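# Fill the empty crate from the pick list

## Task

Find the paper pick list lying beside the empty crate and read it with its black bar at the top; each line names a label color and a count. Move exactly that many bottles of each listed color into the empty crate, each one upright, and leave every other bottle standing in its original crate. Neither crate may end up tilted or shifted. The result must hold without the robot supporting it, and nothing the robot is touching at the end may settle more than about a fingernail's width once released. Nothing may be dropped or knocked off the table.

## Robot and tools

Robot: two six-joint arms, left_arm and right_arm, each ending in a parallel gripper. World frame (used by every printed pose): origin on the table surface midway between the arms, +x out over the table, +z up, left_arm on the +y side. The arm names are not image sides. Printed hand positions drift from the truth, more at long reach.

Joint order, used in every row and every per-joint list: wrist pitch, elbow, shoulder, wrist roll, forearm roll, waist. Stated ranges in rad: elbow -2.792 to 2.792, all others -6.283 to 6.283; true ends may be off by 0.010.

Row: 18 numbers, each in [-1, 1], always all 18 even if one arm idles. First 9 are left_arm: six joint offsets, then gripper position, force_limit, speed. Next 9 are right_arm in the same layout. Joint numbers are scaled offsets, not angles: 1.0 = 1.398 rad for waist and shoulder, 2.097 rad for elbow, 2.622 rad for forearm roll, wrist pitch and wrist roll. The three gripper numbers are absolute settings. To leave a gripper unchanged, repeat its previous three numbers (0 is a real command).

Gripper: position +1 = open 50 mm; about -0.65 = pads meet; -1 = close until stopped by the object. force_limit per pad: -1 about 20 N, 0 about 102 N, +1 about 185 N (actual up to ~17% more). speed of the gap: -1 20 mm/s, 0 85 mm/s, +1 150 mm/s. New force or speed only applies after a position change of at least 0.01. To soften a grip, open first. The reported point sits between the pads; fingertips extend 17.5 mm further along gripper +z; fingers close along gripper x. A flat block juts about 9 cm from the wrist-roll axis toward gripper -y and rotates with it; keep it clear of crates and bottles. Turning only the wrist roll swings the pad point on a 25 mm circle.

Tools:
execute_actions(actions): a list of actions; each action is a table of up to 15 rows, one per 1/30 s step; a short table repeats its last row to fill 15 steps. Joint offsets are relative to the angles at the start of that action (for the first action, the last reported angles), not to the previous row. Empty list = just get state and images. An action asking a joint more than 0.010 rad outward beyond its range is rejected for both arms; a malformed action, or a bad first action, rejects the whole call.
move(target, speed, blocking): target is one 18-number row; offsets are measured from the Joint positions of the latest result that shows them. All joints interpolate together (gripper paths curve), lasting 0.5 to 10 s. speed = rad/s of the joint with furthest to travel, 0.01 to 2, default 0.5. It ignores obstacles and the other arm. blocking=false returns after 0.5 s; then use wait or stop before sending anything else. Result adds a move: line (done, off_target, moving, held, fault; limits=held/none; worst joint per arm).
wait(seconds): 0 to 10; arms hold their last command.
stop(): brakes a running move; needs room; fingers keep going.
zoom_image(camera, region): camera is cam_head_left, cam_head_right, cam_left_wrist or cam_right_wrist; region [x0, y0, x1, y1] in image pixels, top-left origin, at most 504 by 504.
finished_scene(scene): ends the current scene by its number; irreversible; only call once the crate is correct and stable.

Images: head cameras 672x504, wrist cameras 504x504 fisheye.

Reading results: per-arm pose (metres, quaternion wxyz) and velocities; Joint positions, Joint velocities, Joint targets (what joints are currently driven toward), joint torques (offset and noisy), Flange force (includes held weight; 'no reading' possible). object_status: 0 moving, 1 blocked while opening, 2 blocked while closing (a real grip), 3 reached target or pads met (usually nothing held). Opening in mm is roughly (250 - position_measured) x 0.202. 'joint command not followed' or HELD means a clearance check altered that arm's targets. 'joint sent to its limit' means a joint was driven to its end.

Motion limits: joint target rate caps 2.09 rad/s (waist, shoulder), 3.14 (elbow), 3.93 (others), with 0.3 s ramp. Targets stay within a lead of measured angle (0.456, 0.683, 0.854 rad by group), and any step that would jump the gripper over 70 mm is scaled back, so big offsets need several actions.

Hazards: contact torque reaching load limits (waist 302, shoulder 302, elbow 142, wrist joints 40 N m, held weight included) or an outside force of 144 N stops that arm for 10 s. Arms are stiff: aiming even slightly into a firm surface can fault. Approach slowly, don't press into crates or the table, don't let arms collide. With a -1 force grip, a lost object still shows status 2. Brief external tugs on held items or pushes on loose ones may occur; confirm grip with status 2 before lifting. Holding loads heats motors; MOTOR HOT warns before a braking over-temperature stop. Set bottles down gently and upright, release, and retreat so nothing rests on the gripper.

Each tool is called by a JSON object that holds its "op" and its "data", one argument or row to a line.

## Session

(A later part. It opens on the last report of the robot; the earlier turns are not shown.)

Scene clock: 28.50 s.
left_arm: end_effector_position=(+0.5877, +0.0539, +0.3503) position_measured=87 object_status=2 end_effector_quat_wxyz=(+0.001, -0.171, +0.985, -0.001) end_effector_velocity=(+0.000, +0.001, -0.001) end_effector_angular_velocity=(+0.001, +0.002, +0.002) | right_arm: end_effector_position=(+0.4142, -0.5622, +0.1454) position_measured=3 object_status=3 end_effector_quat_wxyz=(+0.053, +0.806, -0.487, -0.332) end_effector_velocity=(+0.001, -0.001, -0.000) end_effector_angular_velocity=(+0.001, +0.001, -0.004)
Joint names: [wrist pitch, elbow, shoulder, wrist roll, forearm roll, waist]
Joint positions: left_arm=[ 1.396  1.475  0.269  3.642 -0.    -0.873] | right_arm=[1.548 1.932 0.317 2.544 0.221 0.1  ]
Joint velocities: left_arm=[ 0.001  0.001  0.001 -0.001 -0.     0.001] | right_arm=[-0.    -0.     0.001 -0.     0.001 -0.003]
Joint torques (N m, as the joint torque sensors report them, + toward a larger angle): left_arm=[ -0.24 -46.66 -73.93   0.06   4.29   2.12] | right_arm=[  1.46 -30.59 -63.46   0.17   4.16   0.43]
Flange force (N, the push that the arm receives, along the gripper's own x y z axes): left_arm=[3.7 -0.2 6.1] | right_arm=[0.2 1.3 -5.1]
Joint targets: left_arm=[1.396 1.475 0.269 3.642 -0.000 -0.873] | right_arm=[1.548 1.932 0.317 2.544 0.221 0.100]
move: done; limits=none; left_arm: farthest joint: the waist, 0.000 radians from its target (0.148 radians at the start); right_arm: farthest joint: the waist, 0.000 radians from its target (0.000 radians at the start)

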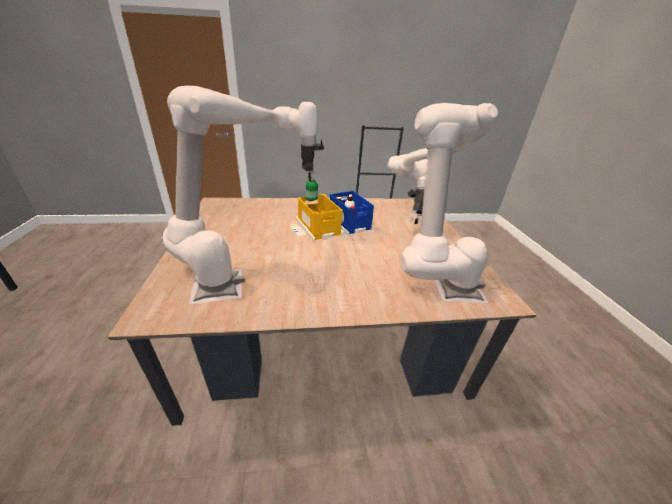

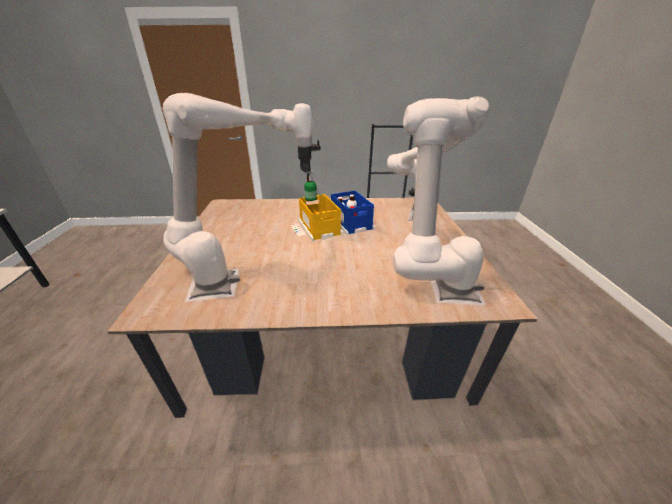

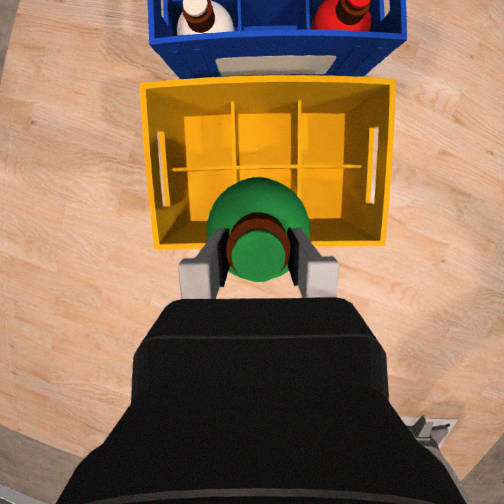

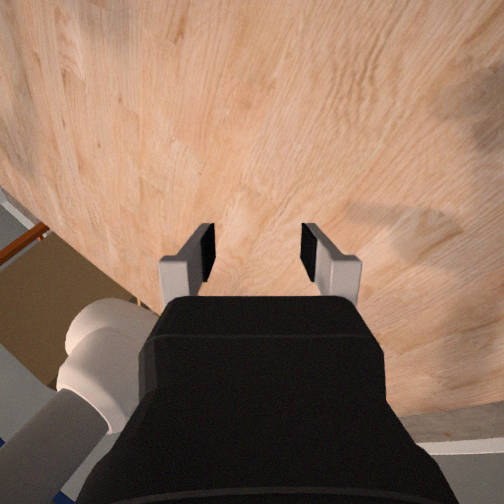

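{"op": "move", "data": {
  "target": [-0.0632,0.0634,0.0226,-0.0072,0,-0.0136,-1,-0.5,0,0,0,0,0,0,0,1,0,0],
  "speed": 0.2
}}

Scene clock: 33.20 s.
left_arm: end_effector_position=(+0.5761, +0.0461, +0.2559) position_measured=87 object_status=2 end_effector_quat_wxyz=(+0.001, -0.171, +0.985, -0.001) end_effector_velocity=(-0.000, +0.000, -0.001) end_effector_angular_velocity=(+0.001, +0.000, +0.000) | right_arm: end_effector_position=(+0.4142, -0.5622, +0.1454) position_measured=3 object_status=3 end_effector_quat_wxyz=(+0.053, +0.806, -0.487, -0.332) end_effector_velocity=(-0.000, +0.000, +0.000) end_effector_angular_velocity=(+0.000, -0.001, +0.000)
Joint names: [wrist pitch, elbow, shoulder, wrist roll, forearm roll, waist]
Joint positions: left_arm=[ 1.23   1.608  0.3    3.623 -0.    -0.892] | right_arm=[1.548 1.932 0.317 2.544 0.221 0.1  ]
Joint velocities: left_arm=[-0.002  0.002  0.    -0.     0.001  0.   ] | right_arm=[ 0.    -0.    -0.001 -0.     0.     0.   ]
Joint torques (N m, as the joint torque sensors report them, + toward a larger angle): left_arm=[ -0.01 -44.1  -76.66  -0.01   4.21   1.89] | right_arm=[  1.98 -29.99 -65.66   0.17   3.88   1.05]
Flange force (N, the push that the arm receives, along the gripper's own x y z axes): left_arm=[2.2 -1.9 5.9] | right_arm=[2.0 -1.9 -5.0]
Joint targets: left_arm=[1.230 1.608 0.300 3.623 -0.000 -0.892] | right_arm=[1.548 1.932 0.317 2.544 0.221 0.100]
move: done; limits=none; left_arm: farthest joint: the waist, 0.000 radians from its target (0.019 radians at the start); right_arm: farthest joint: the waist, 0.000 radians from its target (0.000 radians at the start)

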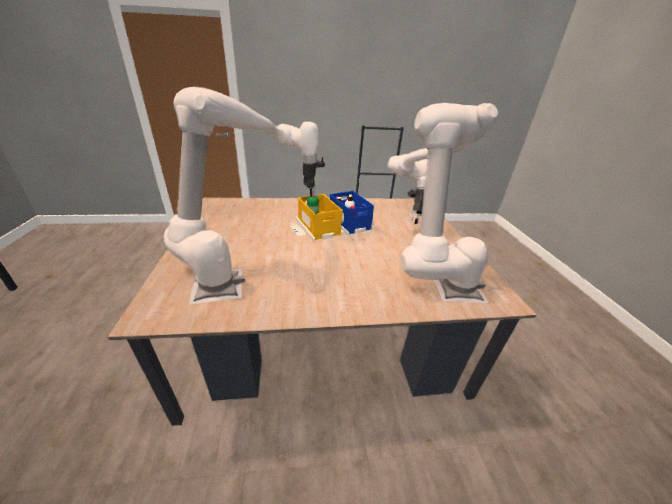

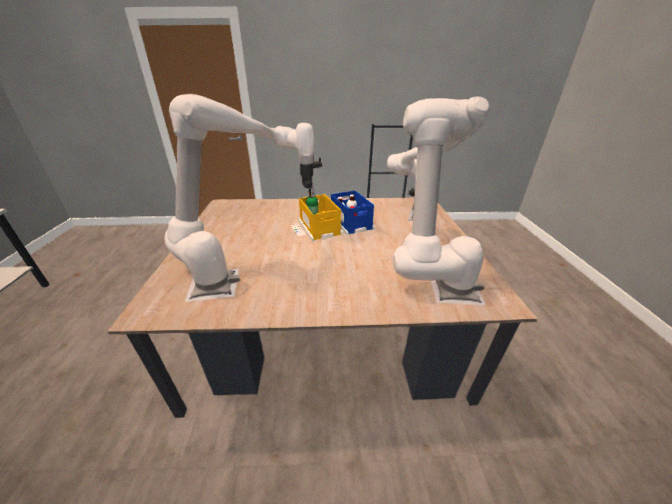

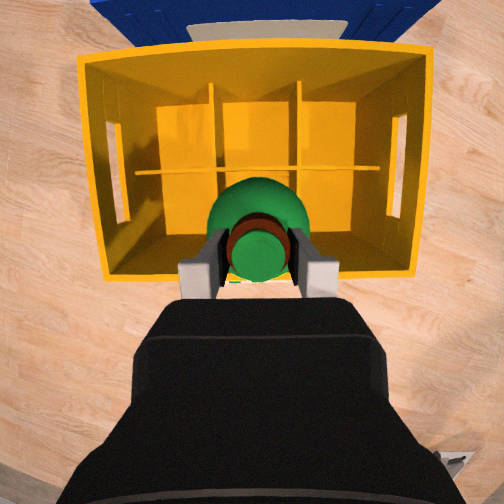

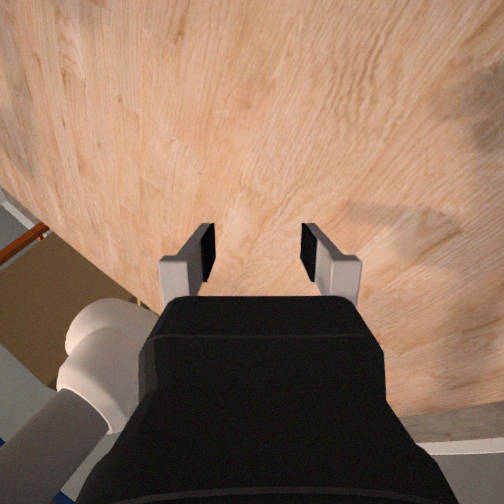

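{"op": "move", "data": {
  "target": [-0.0654,0.0498,0.0481,0,0,0,-1,-0.5,0,0,0,0,0,0,0,1,0,0],
  "speed": 0.15
}}

{"op": "move", "data": {
  "target": [0,0,0,0,0,0,0.8,-0.5,0,0,0,0,0,0,0,1,0,0]
}}

{"op": "move", "data": {
  "target": [0.0654,-0.0498,-0.0481,0,0,0,0.8,-0.5,0,0,0,0,0,0,0,1,0,0],
  "speed": 0.4
}}

{"op": "move", "data": {
  "target": [0.0473,-0.2414,0.274,-0.0169,0,-0.0317,0.8,-0.5,0,0,0,0,0,0,0,1,0,0]
}}

Scene clock: 39.60 s.
left_arm: end_effector_position=(+0.5761, +0.0461, +0.1549) position_measured=87 object_status=2 end_effector_quat_wxyz=(+0.001, -0.171, +0.985, -0.001) end_effector_velocity=(+0.001, +0.001, -0.001) end_effector_angular_velocity=(+0.001, -0.000, -0.000) | right_arm: end_effector_position=(+0.4142, -0.5622, +0.1454) position_measured=3 object_status=3 end_effector_quat_wxyz=(+0.053, +0.806, -0.487, -0.332) end_effector_velocity=(+0.000, +0.000, -0.000) end_effector_angular_velocity=(+0.001, +0.001, +0.000)
Joint names: [wrist pitch, elbow, shoulder, wrist roll, forearm roll, waist]
Joint positions: left_arm=[ 1.059  1.712  0.368  3.623 -0.    -0.892] | right_arm=[1.548 1.932 0.317 2.544 0.221 0.1  ]
Joint velocities: left_arm=[-0.001  0.     0.001  0.     0.001  0.001] | right_arm=[ 0.    -0.     0.001 -0.     0.     0.   ]
Joint torques (N m, as the joint torque sensors report them, + toward a larger angle): left_arm=[ -0.04 -41.76 -81.84  -0.02   4.01   2.26] | right_arm=[  1.54 -31.01 -59.22   0.29   3.43   1.12]
Flange force (N, the push that the arm receives, along the gripper's own x y z axes): left_arm=[2.4 -1.8 7.1] | right_arm=[-4.5 8.6 -4.3]
Joint targets: left_arm=[1.059 1.712 0.368 3.623 -0.000 -0.892] | right_arm=[1.548 1.932 0.317 2.544 0.221 0.100]
move: done; limits=none; left_arm: farthest joint: the wrist pitch, 0.001 radians from its target (0.172 radians at the start); right_arm: farthest joint: the waist, 0.000 radians from its target (0.000 radians at the start)

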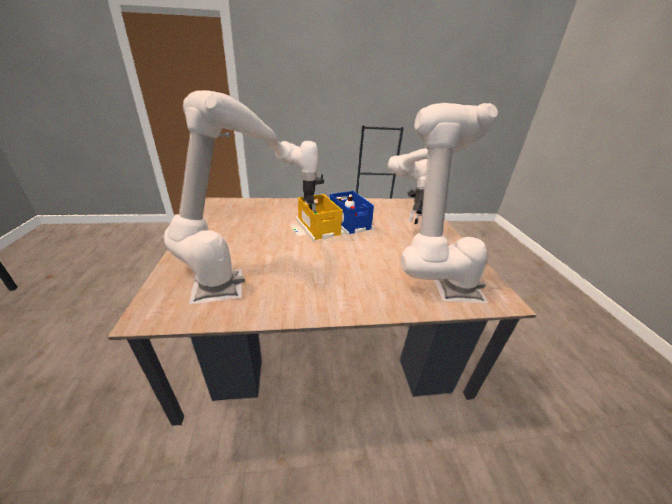

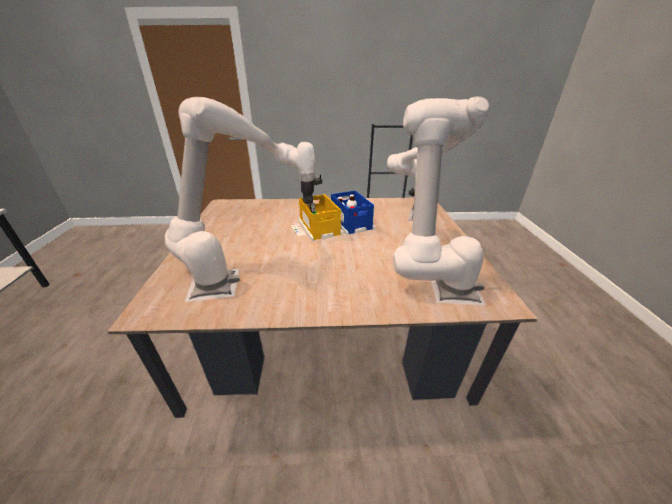

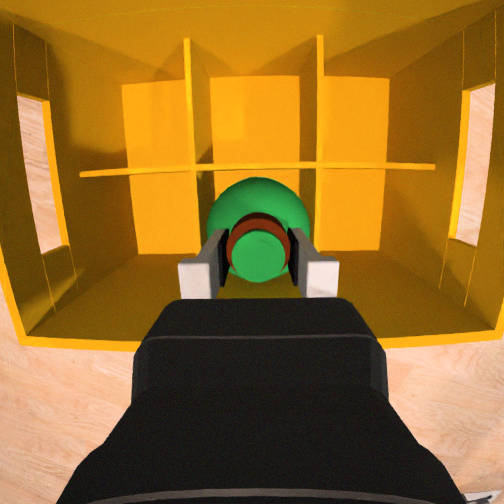

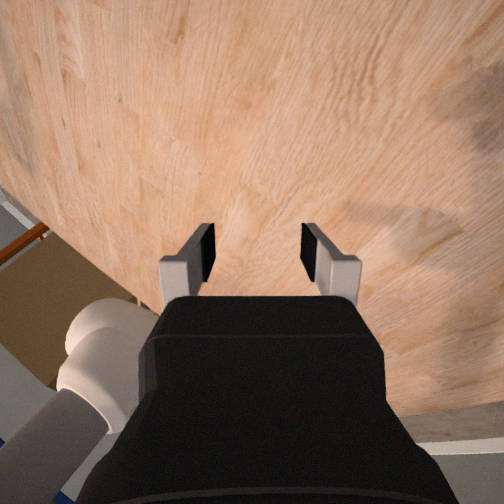

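Scene clock: 40.10 s.
left_arm: end_effector_position=(+0.5761, +0.0461, +0.1549) position_measured=32 object_status=3 end_effector_quat_wxyz=(+0.001, -0.171, +0.985, -0.001) end_effector_velocity=(-0.000, +0.000, +0.001) end_effector_angular_velocity=(-0.001, -0.001, +0.001) | right_arm: end_effector_position=(+0.4142, -0.5622, +0.1454) position_measured=3 object_status=3 end_effector_quat_wxyz=(+0.053, +0.806, -0.487, -0.332) end_effector_velocity=(-0.000, +0.000, -0.000) end_effector_angular_velocity=(+0.001, +0.000, -0.000)
Joint names: [wrist pitch, elbow, shoulder, wrist roll, forearm roll, waist]
Joint positions: left_arm=[ 1.059  1.712  0.368  3.623 -0.    -0.892] | right_arm=[1.548 1.932 0.317 2.544 0.221 0.1  ]
Joint velocities: left_arm=[-0.     0.001 -0.002 -0.001 -0.     0.   ] | right_arm=[-0.  0.  0. -0.  0. -0.]
Joint torques (N m, as the joint torque sensors report them, + toward a larger angle): left_arm=[ -0.06 -38.29 -75.84   0.19   3.89   3.1 ] | right_arm=[  1.74 -31.22 -63.87   0.37   3.97  -0.22]
Flange force (N, the push that the arm receives, along the gripper's own x y z axes): left_arm=[4.4 -1.0 -0.6] | right_arm=[-1.2 0.6 -2.7]
Joint targets: left_arm=[1.059 1.712 0.368 3.623 -0.000 -0.892] | right_arm=[1.548 1.932 0.317 2.544 0.221 0.100]
move: done; limits=none; left_arm: farthest joint: the waist, 0.000 radians from its target (0.000 radians at the start); right_arm: farthest joint: the waist, 0.000 radians from its target (0.000 radians at the start)

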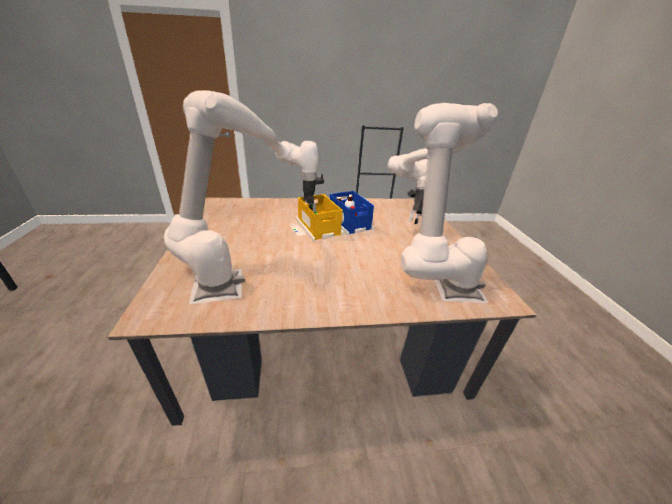

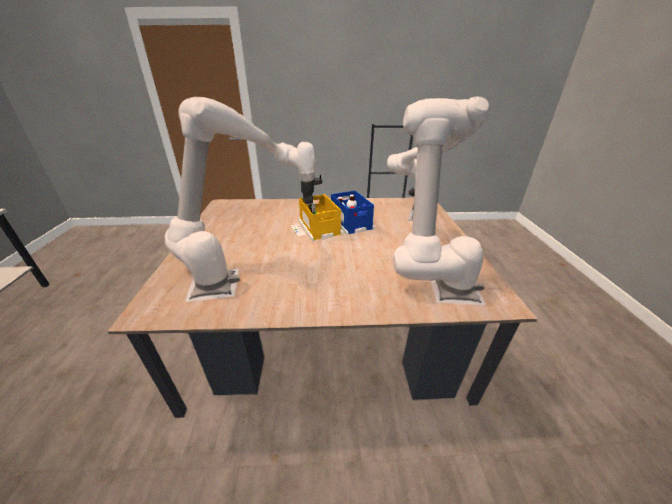

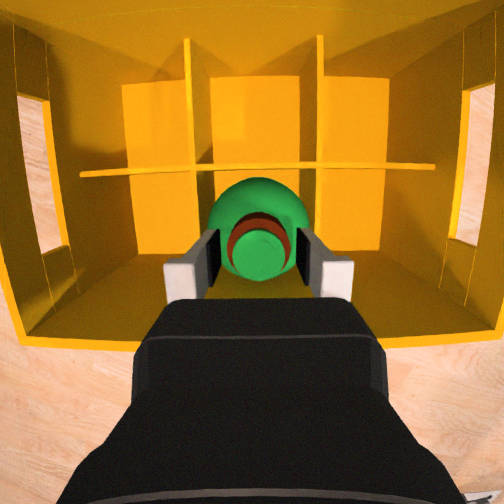

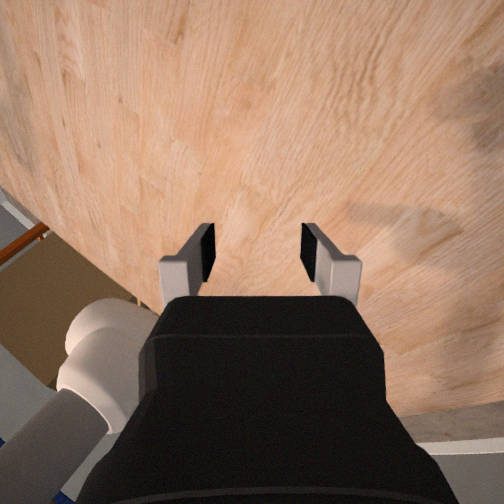

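Scene clock: 41.00 s.
left_arm: end_effector_position=(+0.5761, +0.0461, +0.2559) position_measured=32 object_status=3 end_effector_quat_wxyz=(+0.001, -0.171, +0.985, -0.001) end_effector_velocity=(-0.001, -0.001, +0.001) end_effector_angular_velocity=(-0.001, -0.001, -0.002) | right_arm: end_effector_position=(+0.4142, -0.5622, +0.1454) position_measured=3 object_status=3 end_effector_quat_wxyz=(+0.053, +0.806, -0.487, -0.332) end_effector_velocity=(-0.000, -0.000, -0.000) end_effector_angular_velocity=(+0.000, +0.001, +0.001)
Joint names: [wrist pitch, elbow, shoulder, wrist roll, forearm roll, waist]
Joint positions: left_arm=[ 1.23   1.608  0.3    3.623 -0.    -0.892] | right_arm=[1.548 1.932 0.317 2.544 0.221 0.1  ]
Joint velocities: left_arm=[ 0.    -0.001 -0.001  0.001  0.    -0.001] | right_arm=[-0.     0.001  0.    -0.001 -0.     0.   ]
Joint torques (N m, as the joint torque sensors report them, + toward a larger angle): left_arm=[ -0.18 -41.82 -72.04   0.12   4.17   2.71] | right_arm=[  1.57 -32.08 -65.07   0.24   4.26   1.41]
Flange force (N, the push that the arm receives, along the gripper's own x y z axes): left_arm=[4.4 -0.4 0.3] | right_arm=[1.6 2.3 -2.4]
Joint targets: left_arm=[1.230 1.608 0.300 3.623 -0.000 -0.892] | right_arm=[1.548 1.932 0.317 2.544 0.221 0.100]
move: done; limits=none; left_arm: farthest joint: the waist, 0.000 radians from its target (0.000 radians at the start); right_arm: farthest joint: the waist, 0.000 radians from its target (0.000 radians at the start)

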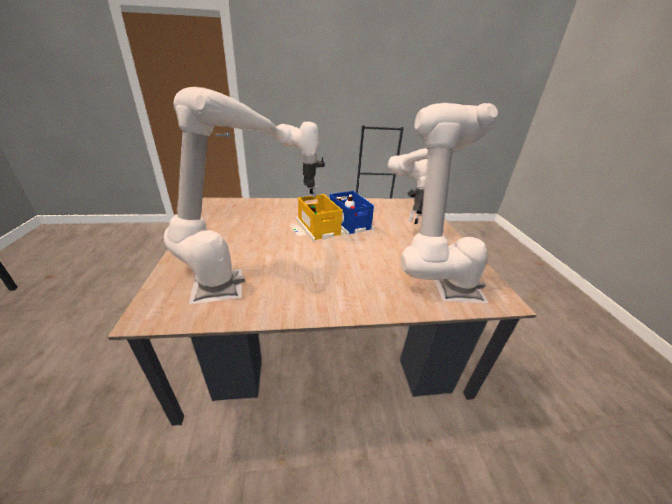

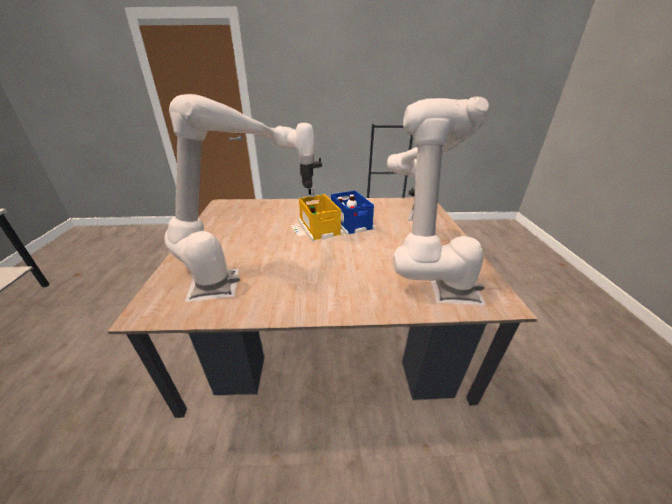

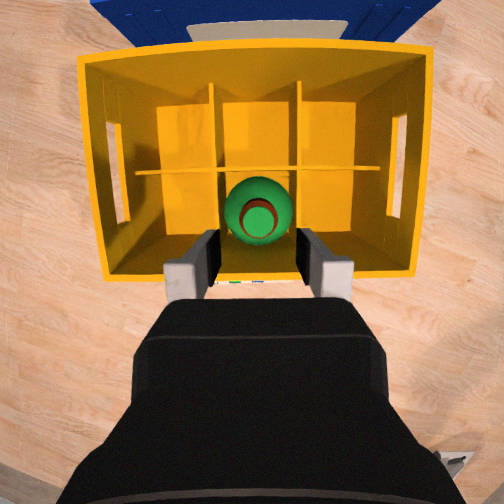

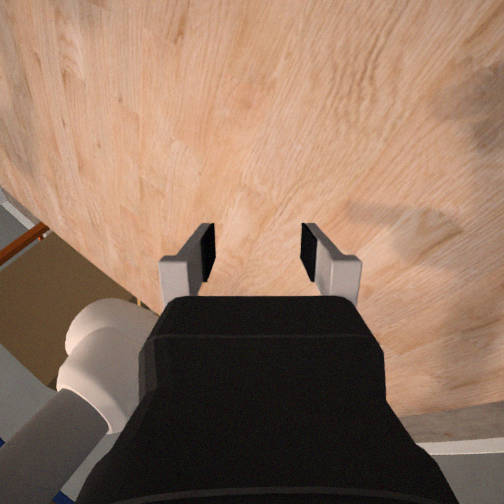

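Scene clock: 42.50 s.
left_arm: end_effector_position=(+0.7148, -0.1386, +0.2107) position_measured=32 object_status=3 end_effector_quat_wxyz=(+0.001, -0.171, +0.985, -0.001) end_effector_velocity=(+0.001, -0.000, -0.001) end_effector_angular_velocity=(-0.000, -0.000, -0.000) | right_arm: end_effector_position=(+0.4142, -0.5622, +0.1454) position_measured=3 object_status=3 end_effector_quat_wxyz=(+0.053, +0.806, -0.487, -0.332) end_effector_velocity=(-0.001, +0.001, -0.000) end_effector_angular_velocity=(+0.001, +0.002, +0.000)
Joint names: [wrist pitch, elbow, shoulder, wrist roll, forearm roll, waist]
Joint positions: left_arm=[ 1.354  1.101  0.683  3.578 -0.    -0.937] | right_arm=[1.548 1.932 0.317 2.544 0.221 0.1  ]
Joint velocities: left_arm=[-0.001 -0.001  0.001  0.     0.     0.   ] | right_arm=[ 0.     0.001  0.001 -0.     0.001  0.001]
Joint torques (N m, as the joint torque sensors report them, + toward a larger angle): left_arm=[  -0.06  -43.99 -108.24    0.15    4.5     1.34] | right_arm=[  1.64 -31.04 -64.64   0.22   4.56   1.56]
Flange force (N, the push that the arm receives, along the gripper's own x y z axes): left_arm=[4.1 4.3 1.4] | right_arm=[2.3 1.6 -3.9]
Joint targets: left_arm=[1.354 1.101 0.683 3.578 -0.000 -0.937] | right_arm=[1.548 1.932 0.317 2.544 0.221 0.100]
move: done; limits=none; left_arm: farthest joint: the waist, 0.000 radians from its target (0.044 radians at the start); right_arm: farthest joint: the waist, 0.000 radians from its target (0.000 radians at the start)

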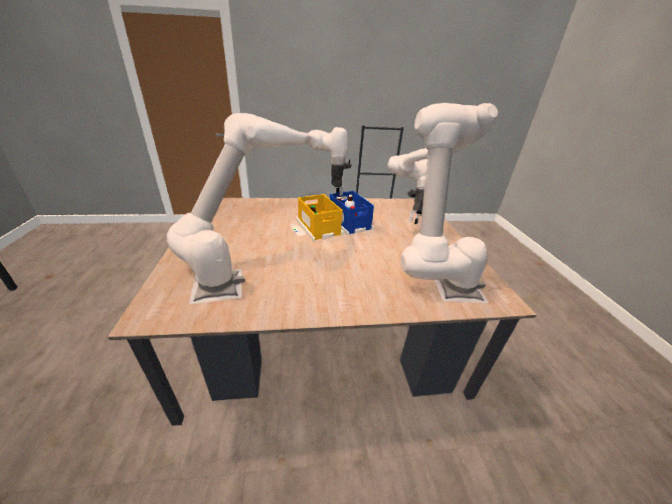

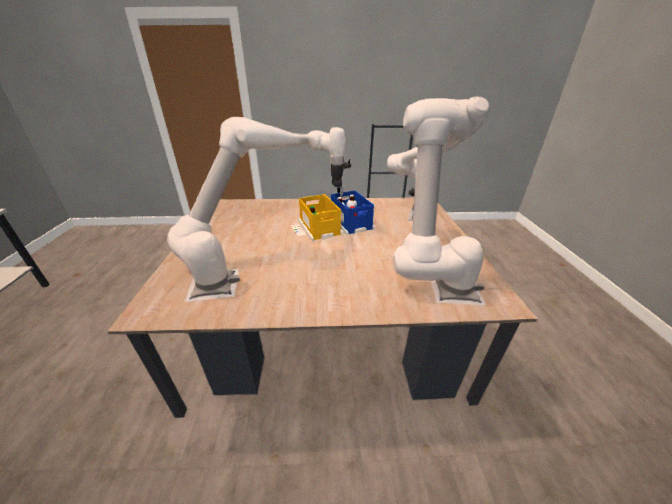

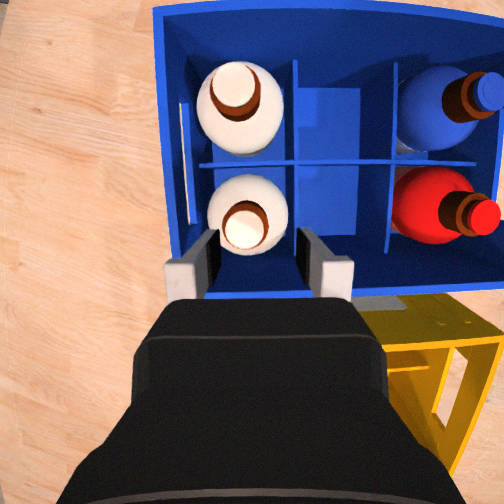

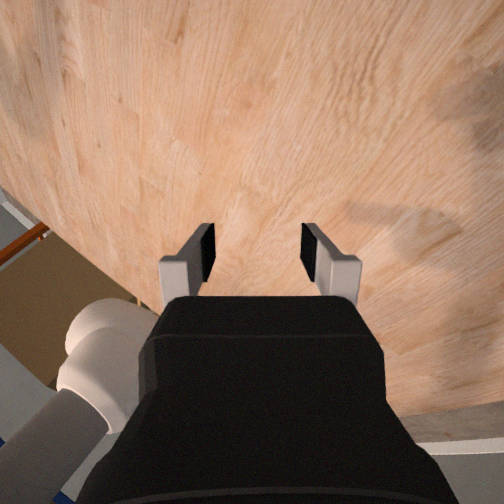

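{"op": "move", "data": {
  "target": [0.0026,-0.0076,0.0066,0.0026,0,0.0049,0.65,-0.5,0,0,0,0,0,0,0,1,0,0],
  "speed": 0.12
}}

{"op": "move", "data": {
  "target": [-0.033,0.0291,0.0182,0,0,0,0.65,-0.5,0,0,0,0,0,0,0,1,0,0],
  "speed": 0.1
}}

Scene clock: 47.43 s.
left_arm: end_effector_position=(+0.7228, -0.1375, +0.2107) position_measured=56 object_status=3 end_effector_quat_wxyz=(+0.001, -0.171, +0.985, -0.001) end_effector_velocity=(+0.001, +0.000, -0.002) end_effector_angular_velocity=(+0.001, +0.001, +0.001) | right_arm: end_effector_position=(+0.4142, -0.5622, +0.1454) position_measured=3 object_status=3 end_effector_quat_wxyz=(+0.053, +0.806, -0.487, -0.332) end_effector_velocity=(-0.001, -0.000, -0.001) end_effector_angular_velocity=(+0.000, +0.002, +0.002)
Joint names: [wrist pitch, elbow, shoulder, wrist roll, forearm roll, waist]
Joint positions: left_arm=[ 1.361  1.086  0.693  3.585 -0.    -0.93 ] | right_arm=[1.548 1.932 0.317 2.544 0.221 0.1  ]
Joint velocities: left_arm=[-0.001 -0.001  0.003  0.     0.     0.001] | right_arm=[ 0.     0.001  0.    -0.001 -0.001  0.   ]
Joint torques (N m, as the joint torque sensors report them, + toward a larger angle): left_arm=[  -0.07  -43.58 -110.93    0.22    4.51    0.48] | right_arm=[  1.45 -30.58 -63.95   0.55   4.25   1.56]
Flange force (N, the push that the arm receives, along the gripper's own x y z axes): left_arm=[0.5 0.3 1.9] | right_arm=[1.8 2.1 -5.0]
Joint targets: left_arm=[1.361 1.085 0.693 3.585 -0.000 -0.930] | right_arm=[1.548 1.932 0.317 2.544 0.221 0.100]
move: done; limits=none; left_arm: farthest joint: the waist, 0.000 radians from its target (0.007 radians at the start); right_arm: farthest joint: the waist, 0.000 radians from its target (0.000 radians at the start)

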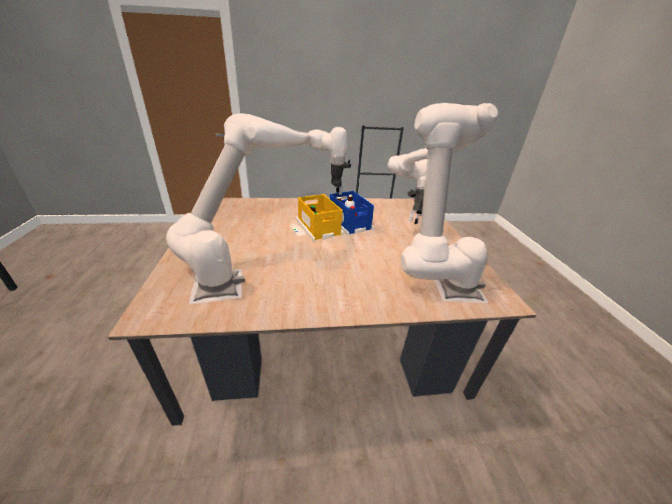

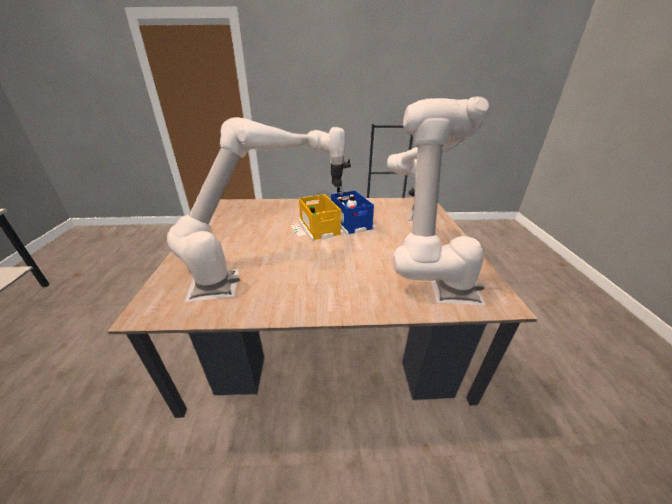

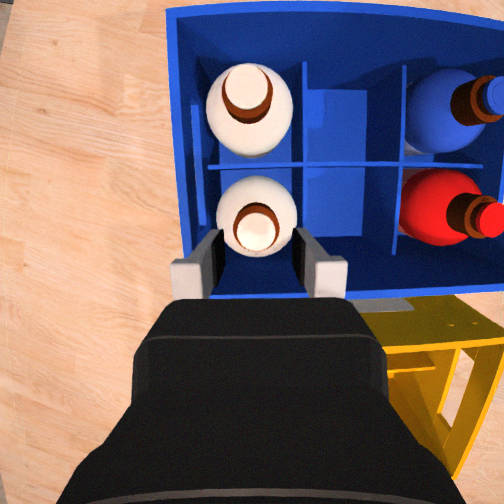

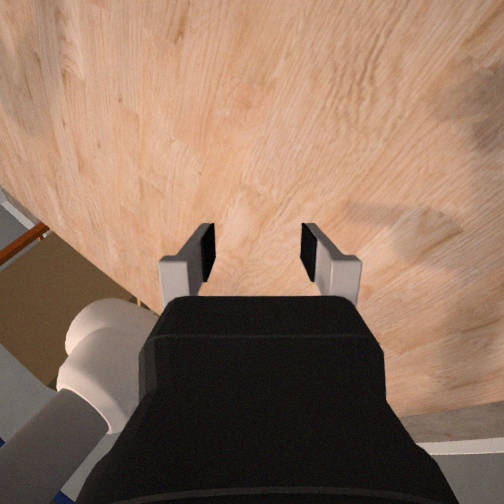

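Scene clock: 48.63 s.
left_arm: end_effector_position=(+0.7228, -0.1376, +0.1537) position_measured=56 object_status=3 end_effector_quat_wxyz=(+0.001, -0.171, +0.985, -0.001) end_effector_velocity=(+0.000, +0.000, +0.002) end_effector_angular_velocity=(-0.002, -0.002, +0.001) | right_arm: end_effector_position=(+0.4142, -0.5622, +0.1454) position_measured=3 object_status=3 end_effector_quat_wxyz=(+0.053, +0.806, -0.487, -0.332) end_effector_velocity=(+0.000, +0.001, +0.000) end_effector_angular_velocity=(-0.001, -0.001, +0.002)
Joint names: [wrist pitch, elbow, shoulder, wrist roll, forearm roll, waist]
Joint positions: left_arm=[ 1.275  1.146  0.718  3.585 -0.    -0.93 ] | right_arm=[1.548 1.932 0.317 2.544 0.221 0.1  ]
Joint velocities: left_arm=[-0.001  0.    -0.002 -0.001 -0.     0.   ] | right_arm=[-0.    -0.001  0.     0.001 -0.     0.003]
Joint torques (N m, as the joint torque sensors report them, + toward a larger angle): left_arm=[  -0.07  -40.96 -113.84   -0.04    4.39    1.5 ] | right_arm=[  1.89 -31.9  -62.33   0.35   3.91   0.05]
Flange force (N, the push that the arm receives, along the gripper's own x y z axes): left_arm=[-1.3 -6.4 -0.6] | right_arm=[-2.9 4.3 -1.8]
Joint targets: left_arm=[1.275 1.147 0.718 3.585 -0.000 -0.930] | right_arm=[1.548 1.932 0.317 2.544 0.221 0.100]
move: done; limits=none; left_arm: farthest joint: the shoulder, 0.001 radians from its target (0.026 radians at the start); right_arm: farthest joint: the waist, 0.000 radians from its target (0.000 radians at the start)

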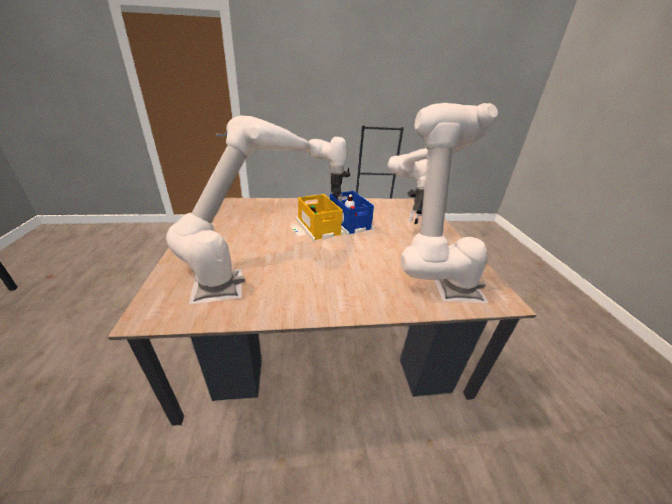

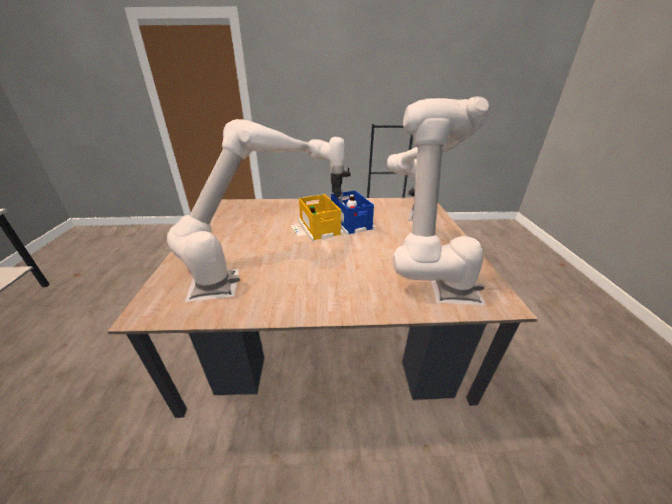

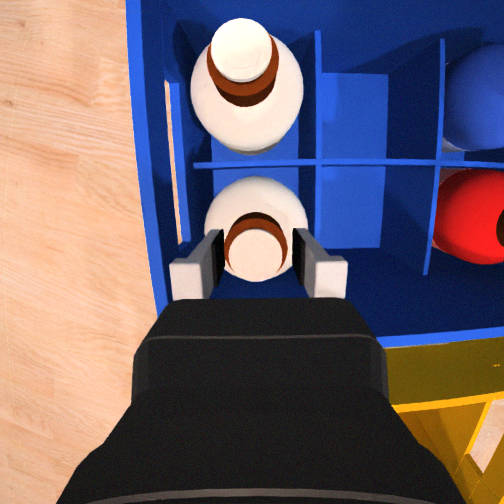

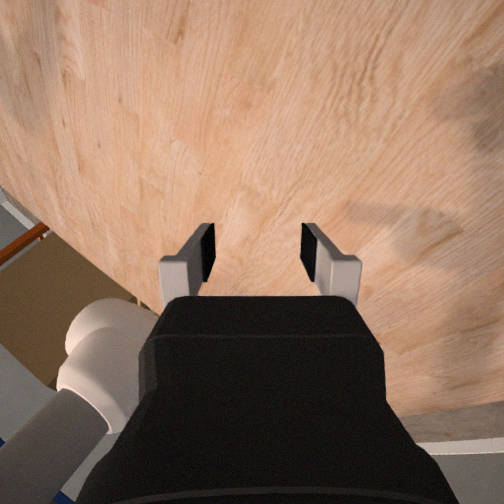

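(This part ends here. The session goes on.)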